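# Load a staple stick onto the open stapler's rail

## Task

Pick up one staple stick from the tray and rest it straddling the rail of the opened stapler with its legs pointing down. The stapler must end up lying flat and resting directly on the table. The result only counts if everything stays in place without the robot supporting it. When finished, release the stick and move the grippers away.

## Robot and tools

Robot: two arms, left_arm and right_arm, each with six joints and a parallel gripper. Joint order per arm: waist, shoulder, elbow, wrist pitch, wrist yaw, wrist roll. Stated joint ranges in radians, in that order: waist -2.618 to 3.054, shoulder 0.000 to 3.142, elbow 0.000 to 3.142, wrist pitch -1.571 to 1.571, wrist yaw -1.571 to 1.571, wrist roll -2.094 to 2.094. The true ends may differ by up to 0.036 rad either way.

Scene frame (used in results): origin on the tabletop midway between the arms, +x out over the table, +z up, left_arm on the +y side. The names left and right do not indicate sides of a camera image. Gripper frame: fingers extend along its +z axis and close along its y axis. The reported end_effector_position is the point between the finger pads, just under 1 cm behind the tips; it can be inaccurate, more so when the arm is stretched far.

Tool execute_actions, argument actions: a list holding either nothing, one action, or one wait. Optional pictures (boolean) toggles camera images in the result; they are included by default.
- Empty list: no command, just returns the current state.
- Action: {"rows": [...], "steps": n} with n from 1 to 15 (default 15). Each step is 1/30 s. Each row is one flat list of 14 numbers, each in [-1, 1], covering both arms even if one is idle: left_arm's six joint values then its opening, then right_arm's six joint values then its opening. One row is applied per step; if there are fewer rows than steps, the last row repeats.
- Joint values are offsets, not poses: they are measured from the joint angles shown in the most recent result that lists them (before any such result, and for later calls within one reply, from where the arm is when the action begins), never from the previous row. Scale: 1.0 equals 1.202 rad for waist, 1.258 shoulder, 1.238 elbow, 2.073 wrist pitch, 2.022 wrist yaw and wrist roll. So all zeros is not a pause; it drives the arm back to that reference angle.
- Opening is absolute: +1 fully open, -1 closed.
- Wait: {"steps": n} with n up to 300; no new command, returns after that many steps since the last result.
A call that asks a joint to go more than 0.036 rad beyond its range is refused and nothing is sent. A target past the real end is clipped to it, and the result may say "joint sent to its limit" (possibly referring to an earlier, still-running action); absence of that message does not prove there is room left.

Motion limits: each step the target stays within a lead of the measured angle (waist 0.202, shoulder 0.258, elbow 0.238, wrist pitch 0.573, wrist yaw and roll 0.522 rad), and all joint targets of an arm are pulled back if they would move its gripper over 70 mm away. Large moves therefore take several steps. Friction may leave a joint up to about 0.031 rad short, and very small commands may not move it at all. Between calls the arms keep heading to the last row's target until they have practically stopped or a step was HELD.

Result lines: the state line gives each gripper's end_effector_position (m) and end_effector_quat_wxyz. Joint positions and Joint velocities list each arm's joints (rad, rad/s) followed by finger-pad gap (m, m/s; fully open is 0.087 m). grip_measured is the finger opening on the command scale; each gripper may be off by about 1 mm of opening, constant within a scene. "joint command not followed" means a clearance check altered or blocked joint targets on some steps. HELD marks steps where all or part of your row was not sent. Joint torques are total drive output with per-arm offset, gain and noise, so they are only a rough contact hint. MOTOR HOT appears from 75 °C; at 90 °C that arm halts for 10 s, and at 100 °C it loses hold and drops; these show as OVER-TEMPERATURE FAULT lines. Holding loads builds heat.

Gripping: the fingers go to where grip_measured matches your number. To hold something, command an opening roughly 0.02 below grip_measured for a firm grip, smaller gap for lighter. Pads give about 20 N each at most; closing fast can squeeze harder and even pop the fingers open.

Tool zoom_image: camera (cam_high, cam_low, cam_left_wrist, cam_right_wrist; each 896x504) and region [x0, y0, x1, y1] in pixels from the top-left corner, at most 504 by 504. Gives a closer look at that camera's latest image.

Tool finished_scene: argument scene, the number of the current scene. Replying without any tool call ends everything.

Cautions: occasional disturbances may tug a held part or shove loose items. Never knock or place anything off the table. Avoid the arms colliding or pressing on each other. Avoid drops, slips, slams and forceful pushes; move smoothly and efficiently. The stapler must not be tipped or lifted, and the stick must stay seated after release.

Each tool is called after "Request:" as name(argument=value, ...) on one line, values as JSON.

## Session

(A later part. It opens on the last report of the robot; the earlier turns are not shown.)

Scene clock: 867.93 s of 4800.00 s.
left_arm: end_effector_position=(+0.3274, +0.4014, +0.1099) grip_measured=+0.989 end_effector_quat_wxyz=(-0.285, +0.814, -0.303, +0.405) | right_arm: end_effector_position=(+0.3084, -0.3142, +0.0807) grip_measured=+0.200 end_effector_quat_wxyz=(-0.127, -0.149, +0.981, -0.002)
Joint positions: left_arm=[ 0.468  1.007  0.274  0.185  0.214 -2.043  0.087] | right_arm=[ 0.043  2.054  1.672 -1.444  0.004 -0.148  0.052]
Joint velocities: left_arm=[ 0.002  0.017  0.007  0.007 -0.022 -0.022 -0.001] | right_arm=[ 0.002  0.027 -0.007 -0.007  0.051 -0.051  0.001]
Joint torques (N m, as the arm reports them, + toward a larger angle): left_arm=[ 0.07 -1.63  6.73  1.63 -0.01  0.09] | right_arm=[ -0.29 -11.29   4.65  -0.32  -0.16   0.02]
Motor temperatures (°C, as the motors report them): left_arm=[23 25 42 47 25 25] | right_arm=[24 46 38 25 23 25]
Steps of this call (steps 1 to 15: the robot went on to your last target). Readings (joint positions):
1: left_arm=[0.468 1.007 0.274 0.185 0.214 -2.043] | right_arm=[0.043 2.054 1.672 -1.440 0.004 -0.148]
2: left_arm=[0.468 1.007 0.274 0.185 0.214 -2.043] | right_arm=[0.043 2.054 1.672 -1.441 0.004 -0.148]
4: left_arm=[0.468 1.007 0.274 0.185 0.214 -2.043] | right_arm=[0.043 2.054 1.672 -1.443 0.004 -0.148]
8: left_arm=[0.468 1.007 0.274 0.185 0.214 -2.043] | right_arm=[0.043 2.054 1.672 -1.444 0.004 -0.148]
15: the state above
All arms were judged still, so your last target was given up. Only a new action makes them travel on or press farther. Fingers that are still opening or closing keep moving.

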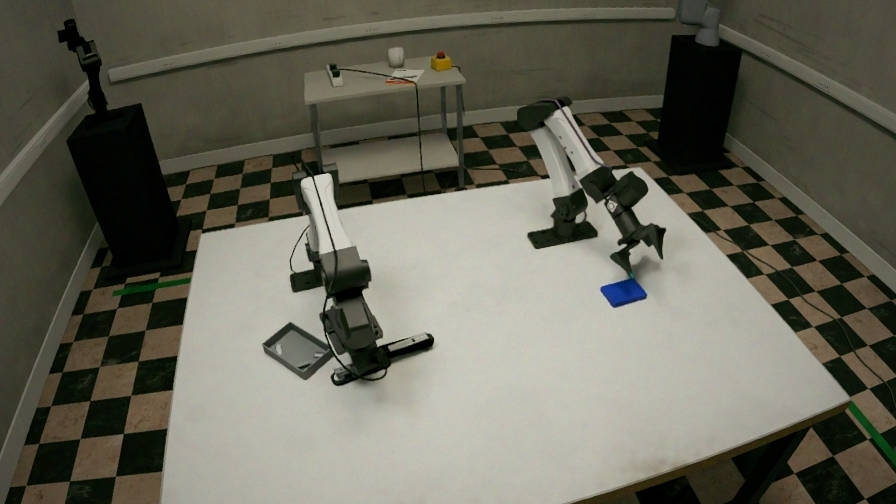

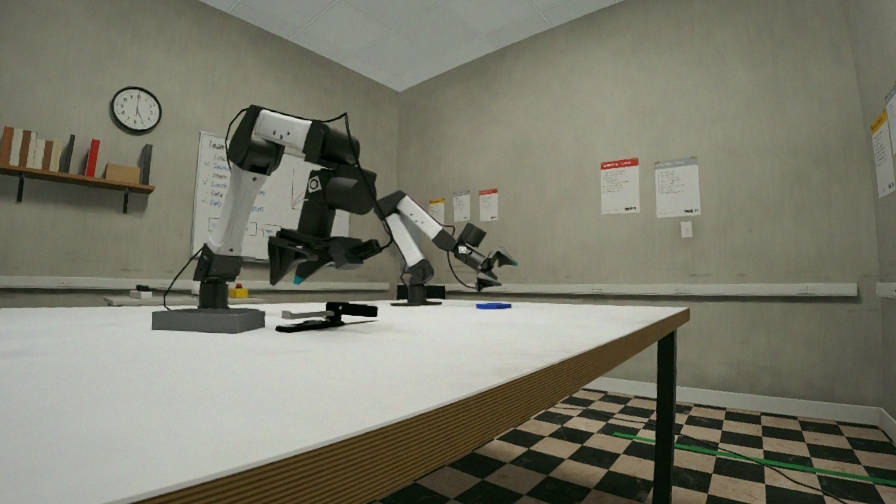

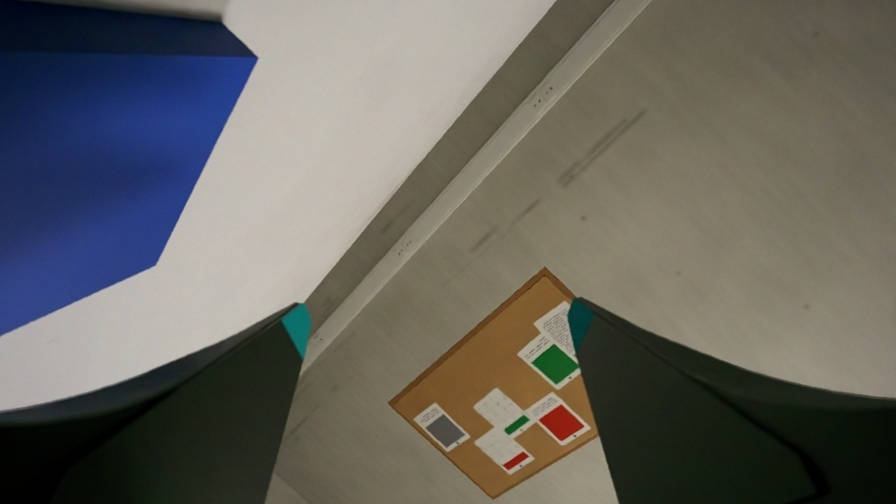

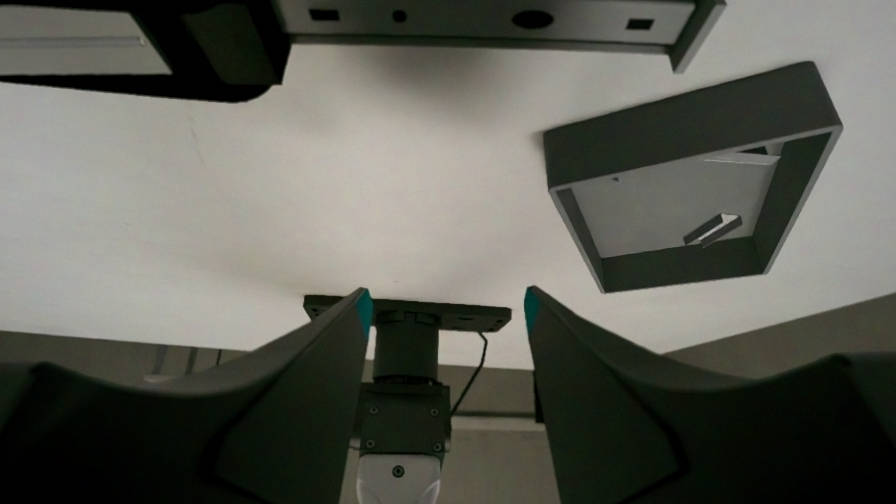

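Request:
execute_actions(actions=[{"rows":[[0,0,0,0,0,0,1,-0.3,-0.1,-0.05,0.09,0,-0.18,0.2]],"steps":15}], pictures=false)

Request:
execute_actions(actions=[{"steps":20}])

Scene clock: 895.33 s of 4800.00 s.
left_arm: end_effector_position=(+0.3274, +0.4014, +0.1099) grip_measured=+0.989 end_effector_quat_wxyz=(-0.285, +0.814, -0.303, +0.405) | right_arm: end_effector_position=(+0.3368, -0.4420, +0.0931) grip_measured=+0.200 end_effector_quat_wxyz=(-0.009, -0.137, +0.991, -0.002)
Joint positions: left_arm=[ 0.468  1.007  0.274  0.185  0.214 -2.043  0.087] | right_arm=[-0.324  1.946  1.636 -1.278  0.01  -0.488  0.052]
Joint velocities: left_arm=[-0.017  0.017 -0.007  0.007 -0.007 -0.066  0.001] | right_arm=[ 0.134 -0.007  0.012  0.037 -0.007 -0.168 -0.001]
Joint torques (N m, as the arm reports them, + toward a larger angle): left_arm=[-0.04 -1.68  6.82  1.65 -0.01  0.12] | right_arm=[ -0.49 -10.24   4.42   0.6   -0.2   -0.05]
Motor temperatures (°C, as the motors report them): left_arm=[23 25 42 47 25 25] | right_arm=[24 48 37 25 23 25]
Steps of this call (steps 1 to 90: nothing new was sent; then 23.90 s passed at rest; steps 91 to 105: all 15 steps of this action). Readings (joint positions):
91: left_arm=[0.468 1.007 0.274 0.185 0.214 -2.043] | right_arm=[0.027 2.043 1.662 -1.425 -0.002 -0.195]
92: left_arm=[0.468 1.007 0.274 0.185 0.214 -2.043] | right_arm=[-0.004 2.026 1.646 -1.395 -0.008 -0.251]
94: left_arm=[0.468 1.007 0.274 0.185 0.214 -2.043] | right_arm=[-0.111 1.989 1.636 -1.355 -0.010 -0.335]
98: left_arm=[0.468 1.007 0.274 0.185 0.214 -2.043] | right_arm=[-0.331 1.948 1.636 -1.293 0.004 -0.432]
105: the state above

Scene clock: 896.00 s of 4800.00 s.
left_arm: end_effector_position=(+0.3274, +0.4014, +0.1099) grip_measured=+0.989 end_effector_quat_wxyz=(-0.285, +0.814, -0.303, +0.405) | right_arm: end_effector_position=(+0.3379, -0.4411, +0.0930) grip_measured=+0.200 end_effector_quat_wxyz=(-0.008, -0.147, +0.989, -0.002)
Joint positions: left_arm=[ 0.468  1.007  0.274  0.185  0.214 -2.043  0.087] | right_arm=[-0.32   1.946  1.636 -1.276  0.009 -0.504  0.052]
Joint velocities: left_arm=[-0.017  0.012 -0.002 -0.022  0.007  0.037 -0.001] | right_arm=[ 0.002 -0.012  0.002 -0.081  0.007  0.007  0.001]
Joint torques (N m, as the arm reports them, + toward a larger angle): left_arm=[-0.01 -1.56  6.9   1.64 -0.02  0.1 ] | right_arm=[ -0.14 -10.32   4.44   0.61  -0.23  -0.06]
Motor temperatures (°C, as the motors report them): left_arm=[23 25 42 47 25 25] | right_arm=[24 48 37 25 23 25]
Steps of this call (steps 1 to 20: the robot went on to your last target). Readings (joint positions):
1: left_arm=[0.468 1.007 0.274 0.185 0.214 -2.043] | right_arm=[-0.321 1.946 1.636 -1.277 0.009 -0.492]
2: left_arm=[0.468 1.007 0.274 0.185 0.214 -2.043] | right_arm=[-0.320 1.946 1.636 -1.277 0.009 -0.494]
4: left_arm=[0.468 1.007 0.274 0.185 0.214 -2.043] | right_arm=[-0.320 1.946 1.636 -1.277 0.009 -0.498]
8: left_arm=[0.468 1.007 0.274 0.185 0.214 -2.043] | right_arm=[-0.320 1.946 1.636 -1.276 0.009 -0.501]
20: the state above

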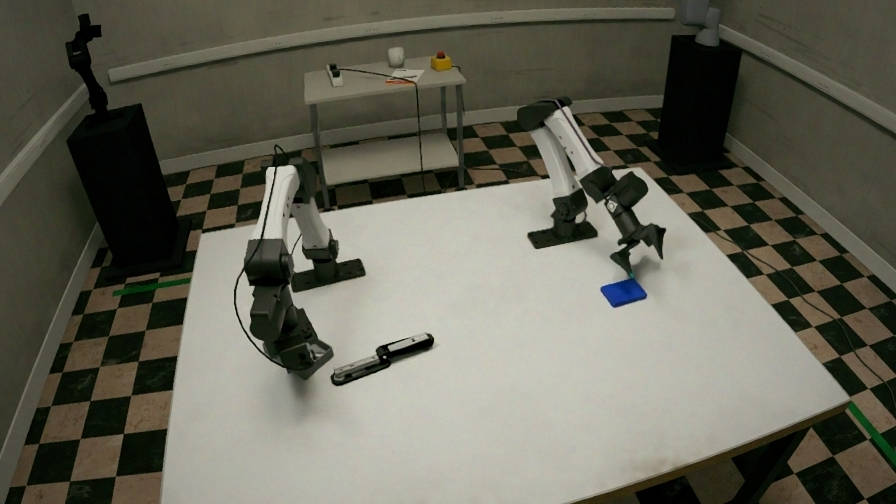

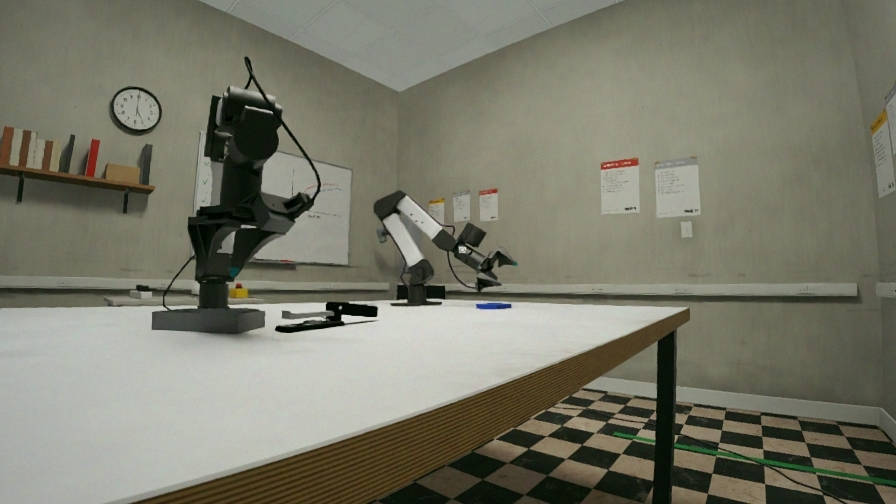

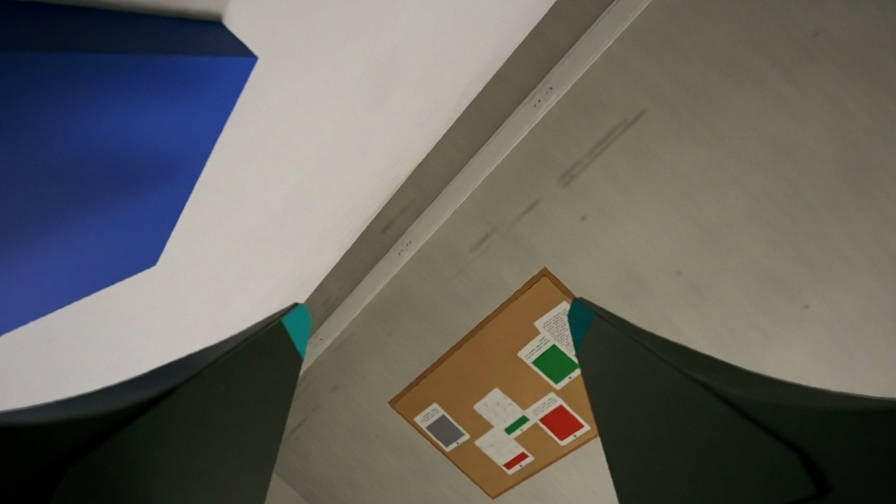

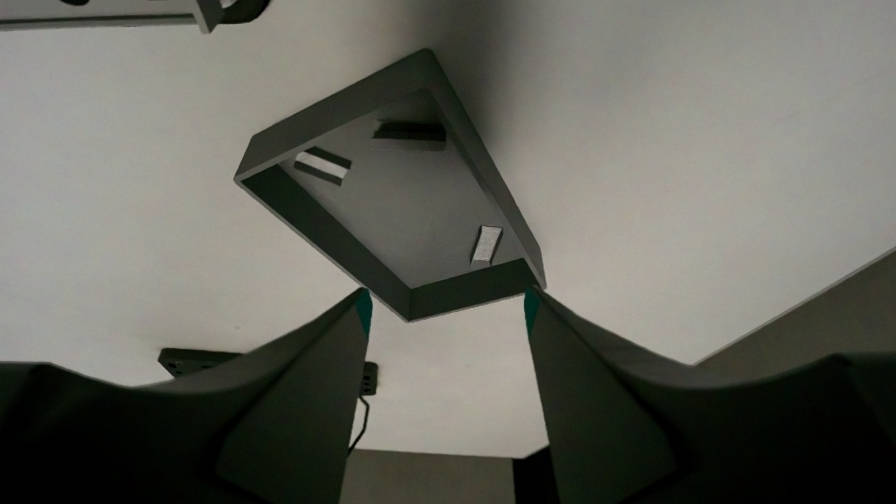

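Request:
execute_actions(actions=[{"rows":[[0,0,0,0,0,0,1,-0.08,0,-0.13,0.08,0,0.085,0.0]],"steps":15}], pictures=false)

Request:
execute_actions(actions=[{"steps":20}])

Scene clock: 907.97 s of 4800.00 s.
left_arm: end_effector_position=(+0.3274, +0.4014, +0.1099) grip_measured=+0.989 end_effector_quat_wxyz=(-0.285, +0.814, -0.303, +0.405) | right_arm: end_effector_position=(+0.3196, -0.4647, +0.0552) grip_measured=+0.000 end_effector_quat_wxyz=(-0.013, -0.017, +1.000, -0.001)
Joint positions: left_arm=[ 0.468  1.007  0.274  0.185  0.214 -2.043  0.087] | right_arm=[-0.423  1.949  1.488 -1.133  0.009 -0.346  0.044]
Joint velocities: left_arm=[-0.007  0.007 -0.007  0.007  0.007  0.081  0.001] | right_arm=[-0.002  0.012  0.012 -0.037 -0.007 -0.022 -0.001]
Joint torques (N m, as the arm reports them, + toward a larger angle): left_arm=[ 0.02 -1.62  6.82  1.66 -0.01  0.11] | right_arm=[ 0.26 -9.09  5.46  0.59 -0.18  0.12]
Motor temperatures (°C, as the motors report them): left_arm=[23 25 42 47 25 25] | right_arm=[24 47 37 25 23 25]
Steps of this call (steps 1 to 15: the robot went on to your last target; steps 16 to 90: nothing new was sent; then 8.47 s passed at rest; steps 91 to 105: all 15 steps of this action). Readings (joint positions):
91: left_arm=[0.468 1.007 0.274 0.185 0.214 -2.043] | right_arm=[-0.328 1.941 1.612 -1.247 0.005 -0.480]
92: left_arm=[0.468 1.007 0.274 0.185 0.214 -2.043] | right_arm=[-0.344 1.935 1.575 -1.214 0.003 -0.452]
94: left_arm=[0.468 1.007 0.274 0.185 0.214 -2.043] | right_arm=[-0.389 1.940 1.518 -1.183 0.004 -0.411]
98: left_arm=[0.468 1.007 0.274 0.185 0.214 -2.043] | right_arm=[-0.425 1.949 1.488 -1.160 0.009 -0.368]
105: the state above

Scene clock: 908.63 s of 4800.00 s.
left_arm: end_effector_position=(+0.3274, +0.4014, +0.1099) grip_measured=+0.989 end_effector_quat_wxyz=(-0.285, +0.814, -0.303, +0.405) | right_arm: end_effector_position=(+0.3209, -0.4648, +0.0549) grip_measured=+0.000 end_effector_quat_wxyz=(-0.010, -0.014, +1.000, -0.001)
Joint positions: left_arm=[ 0.468  1.007  0.274  0.185  0.214 -2.043  0.087] | right_arm=[-0.423  1.949  1.488 -1.128  0.009 -0.339  0.044]
Joint velocities: left_arm=[ 0.017 -0.017 -0.017  0.037 -0.051 -0.037 -0.001] | right_arm=[ 0.017 -0.007  0.007 -0.007  0.095  0.007 -0.   ]
Joint torques (N m, as the arm reports them, + toward a larger angle): left_arm=[-0.08 -1.59  6.89  1.68  0.    0.11] | right_arm=[ 0.28 -9.15  5.48  0.6  -0.18  0.11]
Motor temperatures (°C, as the motors report them): left_arm=[23 25 42 47 25 25] | right_arm=[24 47 37 25 23 25]
Steps of this call (steps 1 to 15: the robot went on to your last target; steps 16 to 20: nothing new was sent). Readings (joint positions):
1: left_arm=[0.468 1.007 0.274 0.185 0.214 -2.043] | right_arm=[-0.423 1.949 1.488 -1.132 0.009 -0.344]
2: left_arm=[0.468 1.007 0.274 0.185 0.214 -2.043] | right_arm=[-0.423 1.949 1.488 -1.131 0.009 -0.343]
4: left_arm=[0.468 1.007 0.274 0.185 0.214 -2.043] | right_arm=[-0.423 1.949 1.488 -1.130 0.009 -0.342]
8: left_arm=[0.468 1.007 0.274 0.185 0.214 -2.043] | right_arm=[-0.423 1.949 1.488 -1.128 0.009 -0.341]
20: the state above
All arms were judged still, so your last target was given up. Only a new action makes them travel on or press farther. Fingers that are still opening or closing keep moving.

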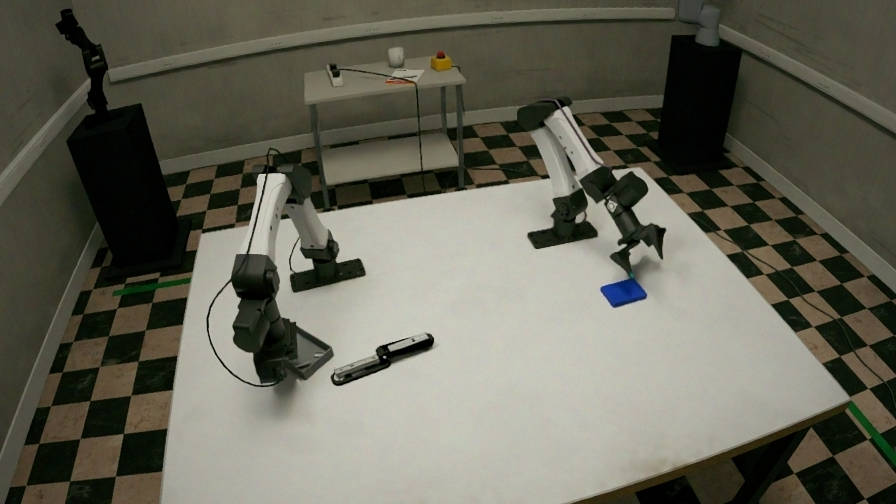

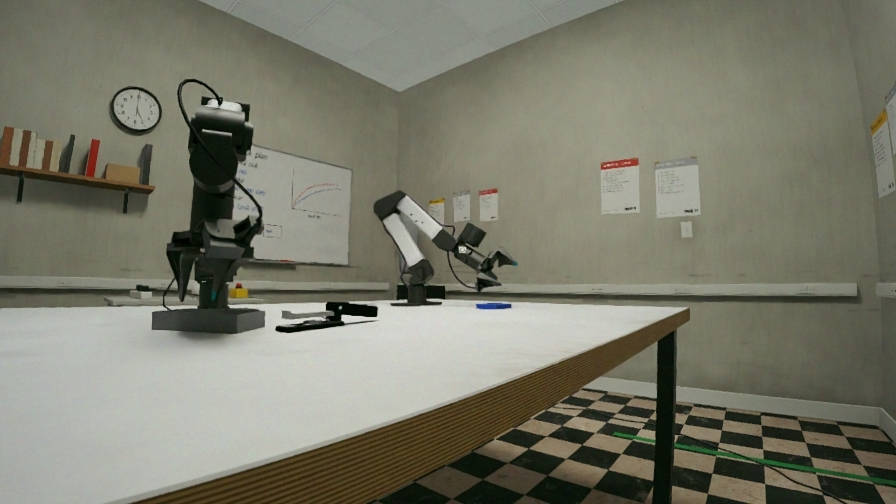

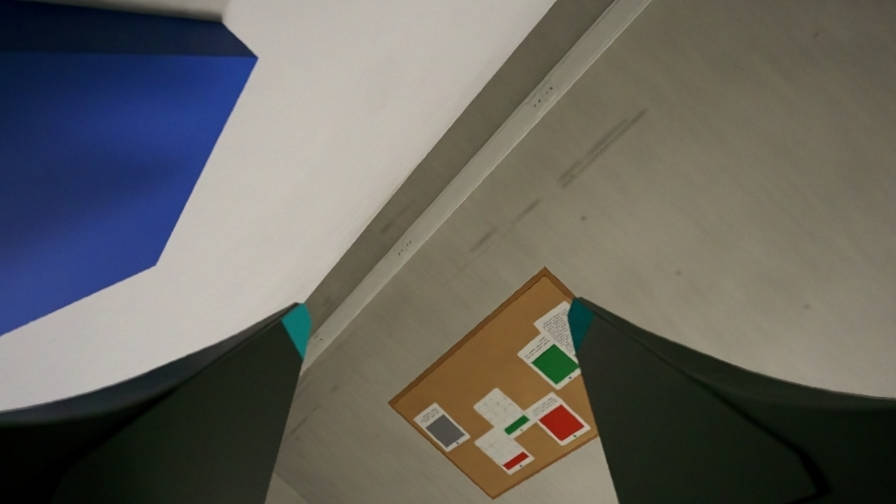

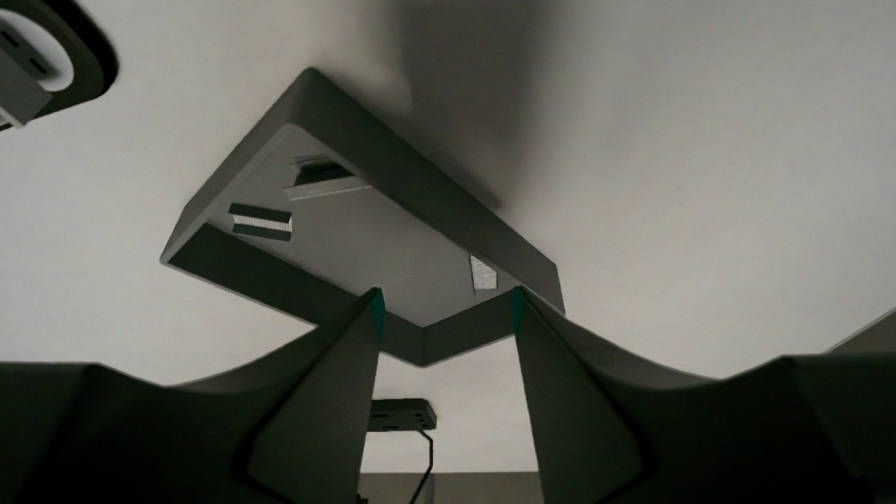

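Request:
execute_actions(actions=[{"rows":[[0,0,0,0,0,0,1,-0.05,0,0,0.03,0,-0.045,-0.45],[0,0,0,0,0,0,1,-0.05,0,0,0.03,0,-0.045,-0.45],[0,0,0,0,0,0,1,-0.05,0,0,0.04,0,-0.045,-0.45],[0,0,0,0,0,0,1,-0.05,0,-0.04,0.055,0,-0.045,-0.45],[0,0,0,0,0,0,1,-0.05,0,-0.07,0.065,0,-0.045,-0.45],[0,0,0,0,0,0,1,-0.05,0,-0.105,0.065,0,-0.045,-0.45]],"steps":15}], pictures=false)

Request:
execute_actions(actions=[{"steps":20}])

Scene clock: 922.47 s of 4800.00 s.
left_arm: end_effector_position=(+0.3274, +0.4014, +0.1099) grip_measured=+0.989 end_effector_quat_wxyz=(-0.285, +0.814, -0.303, +0.405) | right_arm: end_effector_position=(+0.3047, -0.4827, +0.0274) grip_measured=-0.450 end_effector_quat_wxyz=(-0.013, -0.023, +1.000, +0.001)
Joint positions: left_arm=[ 0.468  1.007  0.274  0.185  0.214 -2.043  0.087] | right_arm=[-0.485  1.949  1.373 -1.019  0.008 -0.42   0.024]
Joint velocities: left_arm=[-0.002  0.007  0.017  0.022  0.007 -0.022 -0.   ] | right_arm=[ 0.002 -0.002 -0.012  0.081 -0.037 -0.007 -0.   ]
Joint torques (N m, as the arm reports them, + toward a larger angle): left_arm=[ 0.03 -1.63  6.93  1.67  0.02  0.1 ] | right_arm=[-0.16 -8.75  5.03  0.65 -0.16 -0.06]
Motor temperatures (°C, as the motors report them): left_arm=[23 25 43 47 25 25] | right_arm=[24 46 37 25 23 25]
Steps of this call (steps 1 to 90: nothing new was sent; then 10.33 s passed at rest; steps 91 to 105: all 15 steps of this action). Readings (joint positions):
91: left_arm=[0.468 1.007 0.274 0.185 0.214 -2.043] | right_arm=[-0.428 1.949 1.488 -1.124 0.008 -0.352]
92: left_arm=[0.468 1.007 0.274 0.185 0.214 -2.043] | right_arm=[-0.437 1.949 1.488 -1.116 0.007 -0.367]
94: left_arm=[0.468 1.007 0.274 0.185 0.214 -2.043] | right_arm=[-0.464 1.949 1.484 -1.092 0.007 -0.387]
98: left_arm=[0.468 1.007 0.274 0.185 0.214 -2.043] | right_arm=[-0.485 1.949 1.402 -1.030 0.008 -0.407]
105: the state above

Scene clock: 923.13 s of 4800.00 s.
left_arm: end_effector_position=(+0.3274, +0.4014, +0.1099) grip_measured=+0.989 end_effector_quat_wxyz=(-0.285, +0.814, -0.303, +0.405) | right_arm: end_effector_position=(+0.3053, -0.4830, +0.0273) grip_measured=-0.450 end_effector_quat_wxyz=(-0.011, -0.024, +1.000, +0.001)
Joint positions: left_arm=[ 0.468  1.007  0.274  0.185  0.214 -2.043  0.087] | right_arm=[-0.485  1.949  1.373 -1.017  0.008 -0.423  0.024]
Joint velocities: left_arm=[-0.017 -0.002 -0.012 -0.037 -0.051 -0.022 -0.001] | right_arm=[-0.002 -0.007 -0.012  0.022  0.007 -0.007  0.   ]
Joint torques (N m, as the arm reports them, + toward a larger angle): left_arm=[ 0.02 -1.6   6.88  1.66  0.    0.11] | right_arm=[-0.19 -8.73  5.06  0.65 -0.17 -0.07]
Motor temperatures (°C, as the motors report them): left_arm=[23 25 43 47 25 25] | right_arm=[24 45 37 25 23 25]
Steps of this call (steps 1 to 15: the robot went on to your last target; steps 16 to 20: nothing new was sent). Readings (joint positions):
1: left_arm=[0.468 1.007 0.274 0.185 0.214 -2.043] | right_arm=[-0.485 1.949 1.373 -1.018 0.008 -0.420]
2: left_arm=[0.468 1.007 0.274 0.185 0.214 -2.043] | right_arm=[-0.485 1.949 1.373 -1.018 0.008 -0.421]
4: left_arm=[0.468 1.007 0.274 0.185 0.214 -2.043] | right_arm=[-0.485 1.949 1.373 -1.017 0.008 -0.421]
8: left_arm=[0.468 1.007 0.274 0.185 0.214 -2.043] | right_arm=[-0.485 1.949 1.373 -1.017 0.008 -0.422]
20: the state above
All arms were judged still, so your last target was given up. Only a new action makes them travel on or press farther. Fingers that are still opening or closing keep moving.

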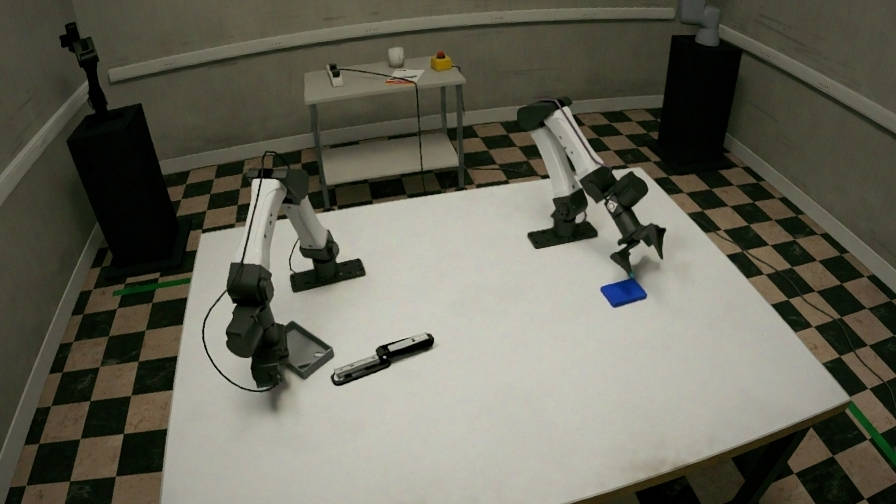

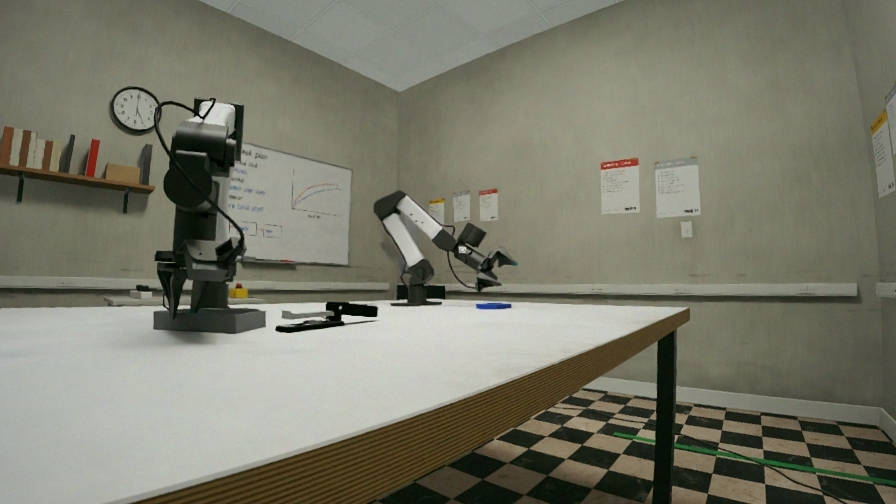

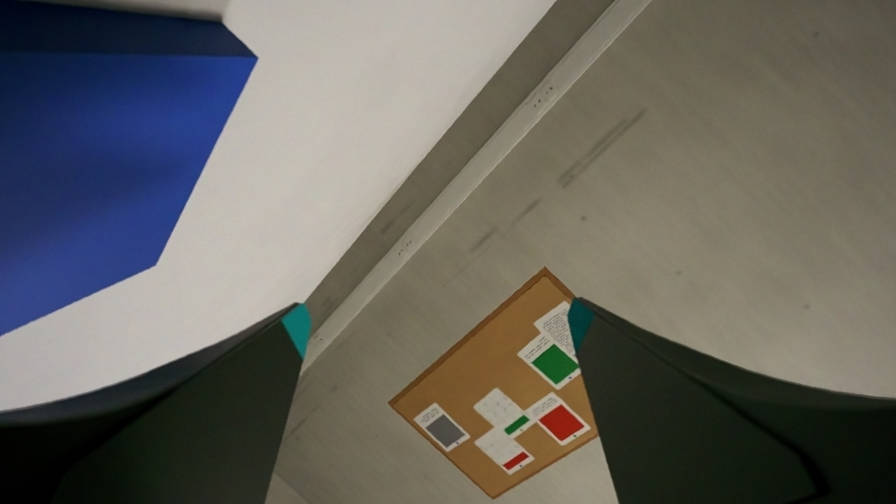

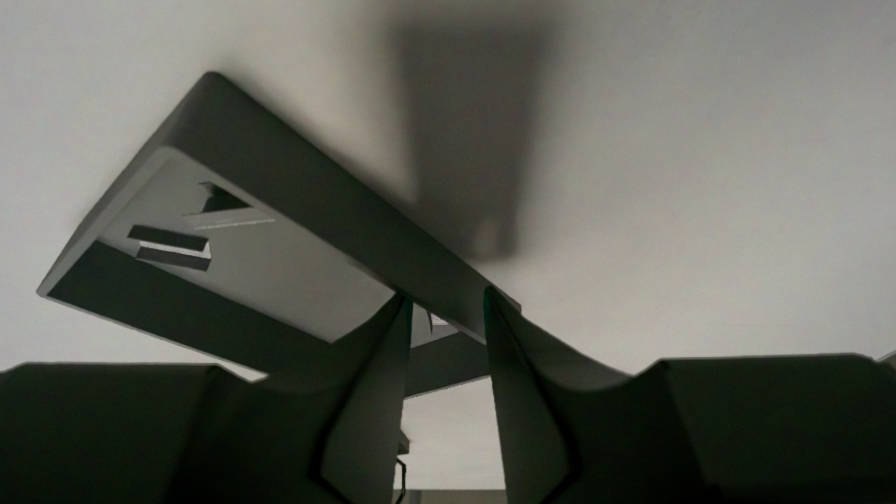

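Request:
execute_actions(actions="[{\"rows\":[[0,0,0,0,0,0,1,0,-0.13,0,-0.06,0,0,-0.45`]],\"steps\":15}]", pictures=false)


Request:
execute_actions(actions=[{"rows":[[0,0,0,0,0,0,1,0,-0.13,0,-0.06,0,0,-0.45]],"steps":15}], pictures=false)

Request:
execute_actions(actions=[{"rows":[[0,0,0,0,0,0,1,0.3,0,-0.05,0.03,0,-0.56,-0.3]],"steps":15}], pictures=false)

Request:
execute_actions(actions=[{"steps":40}])

Scene clock: 946.50 s of 4800.00 s.
left_arm: end_effector_position=(+0.3274, +0.4014, +0.1099) grip_measured=+0.989 end_effector_quat_wxyz=(-0.285, +0.814, -0.303, +0.405) | right_arm: end_effector_position=(+0.2890, -0.4766, +0.0778) grip_measured=-0.450 end_effector_quat_wxyz=(+0.015, -0.024, +1.000, -0.010)
Joint positions: left_arm=[ 0.468  1.007  0.274  0.185  0.214 -2.043  0.087] | right_arm=[-0.485  1.782  1.369 -1.122  0.008 -0.423  0.024]
Joint velocities: left_arm=[ 0.022 -0.002  0.002  0.022 -0.051 -0.007  0.   ] | right_arm=[ 0.002 -0.002 -0.002 -0.007 -0.007 -0.095  0.   ]
Joint torques (N m, as the arm reports them, + toward a larger angle): left_arm=[ 0.05 -1.54  6.88  1.65 -0.01  0.09] | right_arm=[-0.3  -7.34  7.08  0.35 -0.18  0.02]
Motor temperatures (°C, as the motors report them): left_arm=[23 25 43 47 25 25] | right_arm=[24 44 37 25 23 25]
Steps of this call (steps 1 to 90: nothing new was sent; then 19.87 s passed at rest; steps 91 to 105: all 15 steps of this action). Readings (joint positions):
91: left_arm=[0.468 1.007 0.274 0.185 0.214 -2.043] | right_arm=[-0.485 1.936 1.372 -1.023 0.008 -0.423]
92: left_arm=[0.468 1.007 0.274 0.185 0.214 -2.043] | right_arm=[-0.485 1.911 1.369 -1.045 0.008 -0.423]
94: left_arm=[0.468 1.007 0.274 0.185 0.214 -2.043] | right_arm=[-0.485 1.843 1.369 -1.078 0.008 -0.423]
98: left_arm=[0.468 1.007 0.274 0.185 0.214 -2.043] | right_arm=[-0.485 1.782 1.369 -1.105 0.008 -0.423]
105: the state above

Scene clock: 947.00 s of 4800.00 s.
left_arm: end_effector_position=(+0.3274, +0.4014, +0.1099) grip_measured=+0.989 end_effector_quat_wxyz=(-0.285, +0.814, -0.303, +0.405) | right_arm: end_effector_position=(+0.3511, -0.3961, +0.0701) grip_measured=-0.300 end_effector_quat_wxyz=(+0.017, -0.668, +0.744, -0.017)
Joint positions: left_arm=[ 0.468  1.007  0.274  0.185  0.214 -2.043  0.087] | right_arm=[-0.119  1.782  1.333 -1.074  0.002 -1.472  0.031]
Joint velocities: left_arm=[-0.012  0.012 -0.002  0.022  0.051  0.022 -0.   ] | right_arm=[-0.007  0.002 -0.012 -0.037  0.022 -0.535  0.   ]
Joint torques (N m, as the arm reports them, + toward a larger angle): left_arm=[-0.05 -1.51  6.84  1.68  0.    0.09] | right_arm=[-0.6  -7.56  4.41  0.63 -0.16 -0.05]
Motor temperatures (°C, as the motors report them): left_arm=[23 25 43 47 25 25] | right_arm=[24 44 37 25 23 25]
Steps of this call (steps 1 to 15: all 15 steps of this action). Readings (joint positions):
1: left_arm=[0.468 1.007 0.274 0.185 0.214 -2.043] | right_arm=[-0.466 1.782 1.363 -1.114 0.018 -0.499]
2: left_arm=[0.468 1.007 0.274 0.185 0.214 -2.043] | right_arm=[-0.423 1.782 1.355 -1.103 0.025 -0.597]
4: left_arm=[0.468 1.007 0.274 0.185 0.214 -2.043] | right_arm=[-0.291 1.782 1.337 -1.085 0.024 -0.794]
8: left_arm=[0.468 1.007 0.274 0.185 0.214 -2.043] | right_arm=[-0.099 1.782 1.333 -1.074 0.001 -1.182]
15: the state above

Scene clock: 948.33 s of 4800.00 s.
left_arm: end_effector_position=(+0.3274, +0.4014, +0.1099) grip_measured=+0.989 end_effector_quat_wxyz=(-0.285, +0.814, -0.303, +0.405) | right_arm: end_effector_position=(+0.3542, -0.3964, +0.0702) grip_measured=-0.300 end_effector_quat_wxyz=(+0.017, -0.696, +0.718, -0.018)
Joint positions: left_arm=[ 0.468  1.007  0.274  0.185  0.214 -2.043  0.087] | right_arm=[-0.119  1.782  1.333 -1.074  0.002 -1.547  0.031]
Joint velocities: left_arm=[-0.007  0.002 -0.012 -0.081  0.007  0.066 -0.001] | right_arm=[-0.007 -0.017 -0.007  0.007 -0.007 -0.051 -0.   ]
Joint torques (N m, as the arm reports them, + toward a larger angle): left_arm=[-0.06 -1.71  6.86  1.66 -0.01  0.1 ] | right_arm=[-0.73 -7.57  4.4   0.62 -0.17 -0.06]
Motor temperatures (°C, as the motors report them): left_arm=[23 25 43 47 25 25] | right_arm=[24 43 37 25 23 25]
Steps of this call (steps 1 to 30: the robot went on to your last target; steps 31 to 40: nothing new was sent). Readings (joint positions):
1: left_arm=[0.468 1.007 0.274 0.185 0.214 -2.043] | right_arm=[-0.119 1.782 1.333 -1.074 0.002 -1.487]
2: left_arm=[0.468 1.007 0.274 0.185 0.214 -2.043] | right_arm=[-0.119 1.782 1.333 -1.074 0.002 -1.499]
4: left_arm=[0.468 1.007 0.274 0.185 0.214 -2.043] | right_arm=[-0.119 1.782 1.333 -1.074 0.002 -1.517]
8: left_arm=[0.468 1.007 0.274 0.185 0.214 -2.043] | right_arm=[-0.119 1.782 1.333 -1.074 0.002 -1.535]
40: the state above
All arms were judged still, so your last target was given up. Only a new action makes them travel on or press farther. Fingers that are still opening or closing keep moving.

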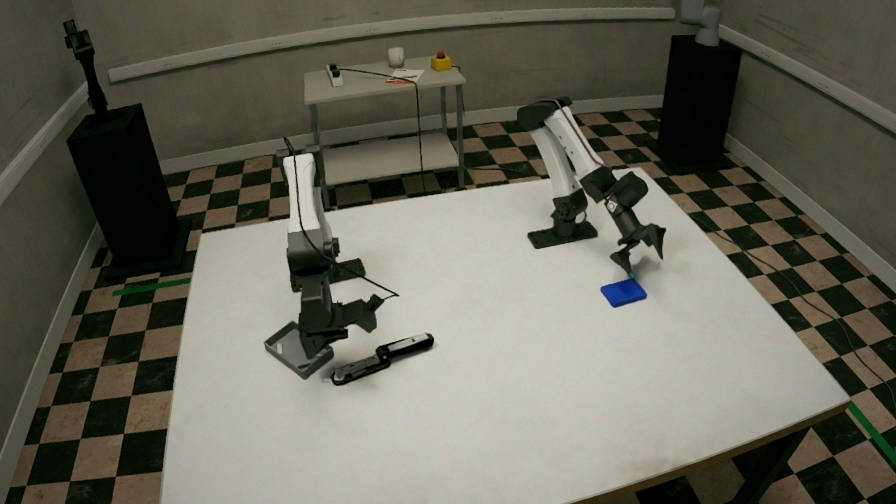

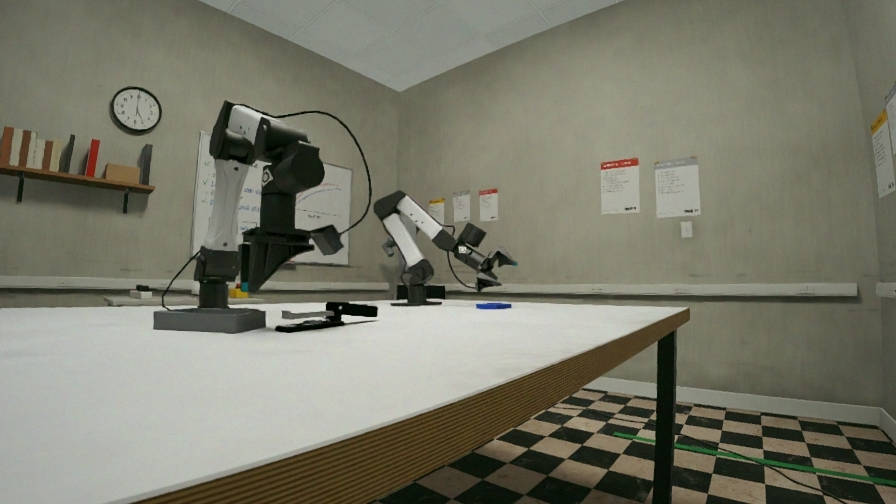

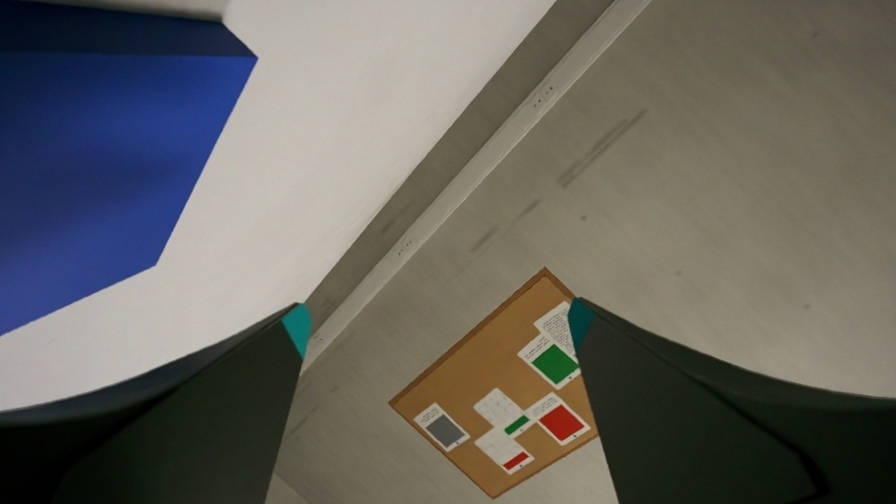

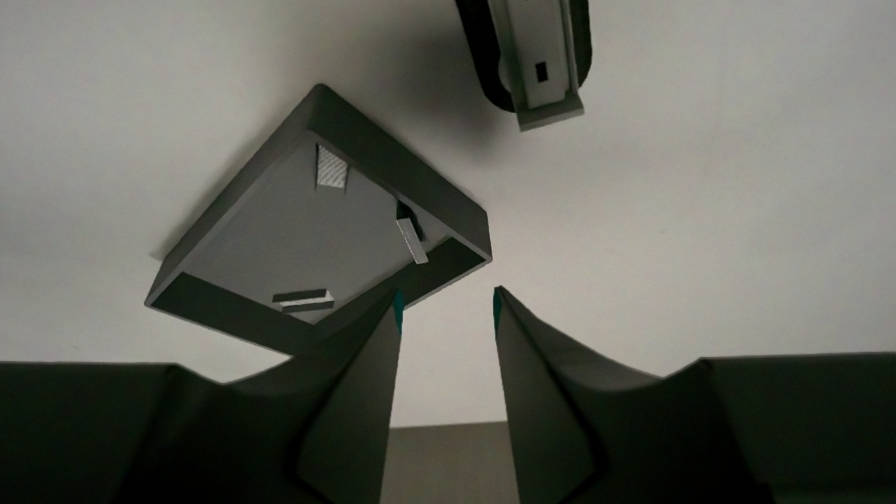

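Request:
execute_actions(actions=[{"rows":[[0,0,0,0,0,0,1,0.045,-0.045,-0.155,0.05,0,0.025,-0.45]],"steps":15}], pictures=false)

Request:
execute_actions(actions=[{"steps":20}])

Scene clock: 959.27 s of 4800.00 s.
left_arm: end_effector_position=(+0.3274, +0.4014, +0.1099) grip_measured=+0.989 end_effector_quat_wxyz=(-0.285, +0.814, -0.303, +0.405) | right_arm: end_effector_position=(+0.3197, -0.3808, +0.0377) grip_measured=-0.450 end_effector_quat_wxyz=(-0.005, -0.700, +0.714, +0.002)
Joint positions: left_arm=[ 0.468  1.007  0.274  0.185  0.214 -2.043  0.087] | right_arm=[-0.067  1.743  1.153 -0.991  0.003 -1.506  0.024]
Joint velocities: left_arm=[-0.007 -0.007  0.007  0.081  0.022 -0.066  0.001] | right_arm=[-0.012  0.012 -0.002 -0.022  0.022 -0.037  0.   ]
Joint torques (N m, as the arm reports them, + toward a larger angle): left_arm=[ 0.12 -1.67  6.89  1.66 -0.01  0.1 ] | right_arm=[-0.18 -8.35  5.27  0.51 -0.24  0.1 ]
Motor temperatures (°C, as the motors report them): left_arm=[23 25 43 47 25 25] | right_arm=[24 42 36 25 23 25]
Steps of this call (steps 1 to 90: nothing new was sent; then 7.43 s passed at rest; steps 91 to 105: all 15 steps of this action). Readings (joint positions):
91: left_arm=[0.468 1.007 0.274 0.185 0.214 -2.043] | right_arm=[-0.114 1.772 1.305 -1.043 0.003 -1.540]
92: left_arm=[0.468 1.007 0.274 0.185 0.214 -2.043] | right_arm=[-0.105 1.754 1.257 -1.015 0.003 -1.532]
94: left_arm=[0.468 1.007 0.274 0.185 0.214 -2.043] | right_arm=[-0.080 1.743 1.186 -1.011 0.003 -1.522]
98: left_arm=[0.468 1.007 0.274 0.185 0.214 -2.043] | right_arm=[-0.067 1.743 1.153 -1.008 0.003 -1.513]
105: the state above

Scene clock: 959.93 s of 4800.00 s.
left_arm: end_effector_position=(+0.3274, +0.4014, +0.1099) grip_measured=+0.989 end_effector_quat_wxyz=(-0.285, +0.814, -0.303, +0.405) | right_arm: end_effector_position=(+0.3204, -0.3807, +0.0377) grip_measured=-0.450 end_effector_quat_wxyz=(-0.004, -0.699, +0.715, +0.001)
Joint positions: left_arm=[ 0.468  1.007  0.274  0.185  0.214 -2.043  0.087] | right_arm=[-0.067  1.743  1.153 -0.988  0.003 -1.504  0.024]
Joint velocities: left_arm=[ 0.002  0.007 -0.007 -0.11   0.022  0.095  0.   ] | right_arm=[ 0.007 -0.007 -0.002  0.022  0.007 -0.066  0.   ]
Joint torques (N m, as the arm reports them, + toward a larger angle): left_arm=[ 0.1  -1.69  6.88  1.67  0.02  0.11] | right_arm=[-0.13 -8.36  5.32  0.54 -0.24  0.11]
Motor temperatures (°C, as the motors report them): left_arm=[23 25 43 47 25 25] | right_arm=[24 42 36 25 23 25]
Steps of this call (steps 1 to 15: the robot went on to your last target; steps 16 to 20: nothing new was sent). Readings (joint positions):
1: left_arm=[0.468 1.007 0.274 0.185 0.214 -2.043] | right_arm=[-0.067 1.743 1.153 -0.990 0.003 -1.506]
2: left_arm=[0.468 1.007 0.274 0.185 0.214 -2.043] | right_arm=[-0.067 1.743 1.153 -0.990 0.003 -1.506]
4: left_arm=[0.468 1.007 0.274 0.185 0.214 -2.043] | right_arm=[-0.067 1.743 1.153 -0.989 0.003 -1.505]
8: left_arm=[0.468 1.007 0.274 0.185 0.214 -2.043] | right_arm=[-0.067 1.743 1.153 -0.989 0.003 -1.504]
20: the state above
All arms were judged still, so your last target was given up. Only a new action makes them travel on or press farther. Fingers that are still opening or closing keep moving.

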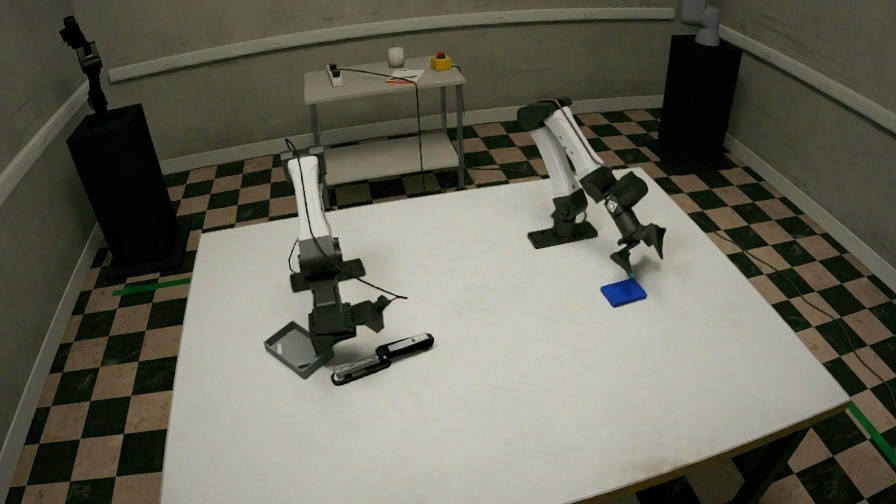

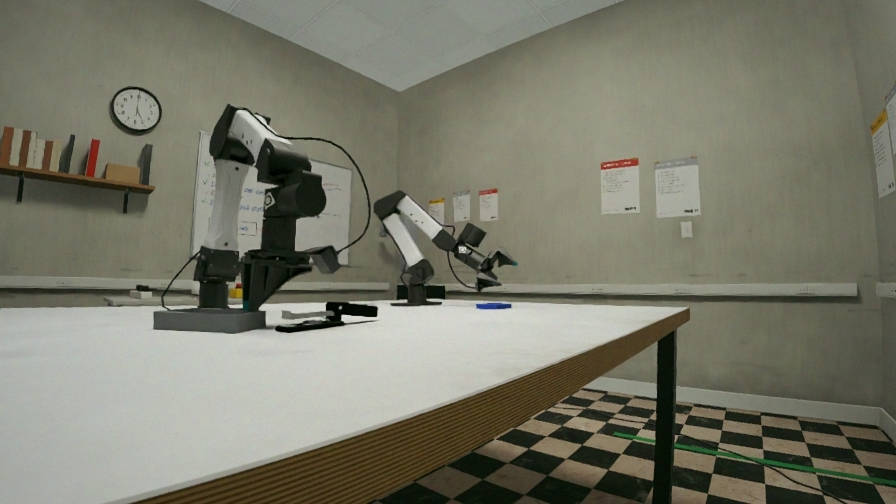

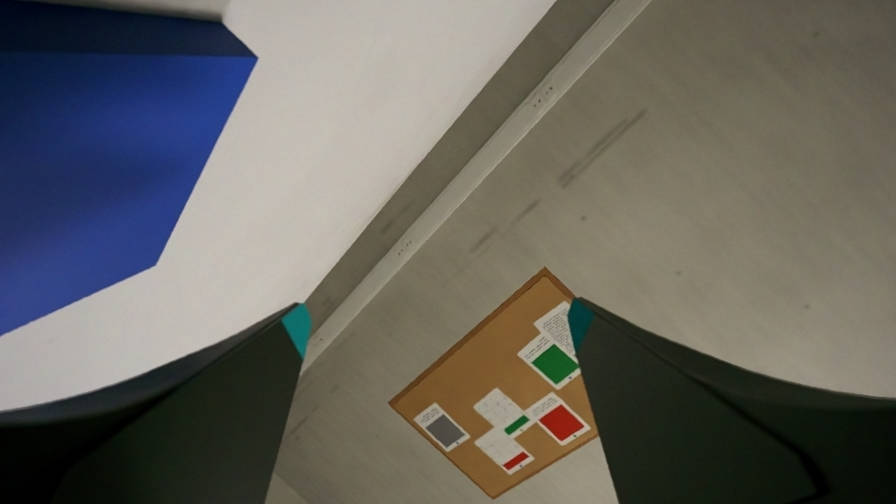

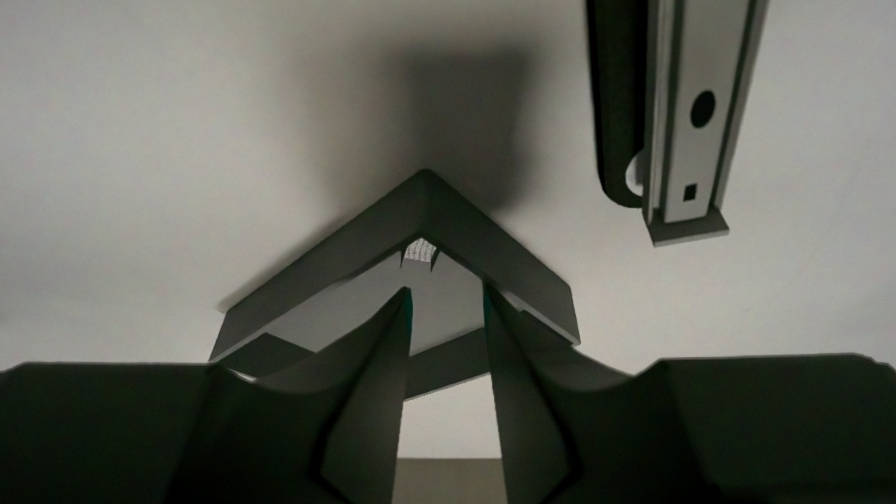

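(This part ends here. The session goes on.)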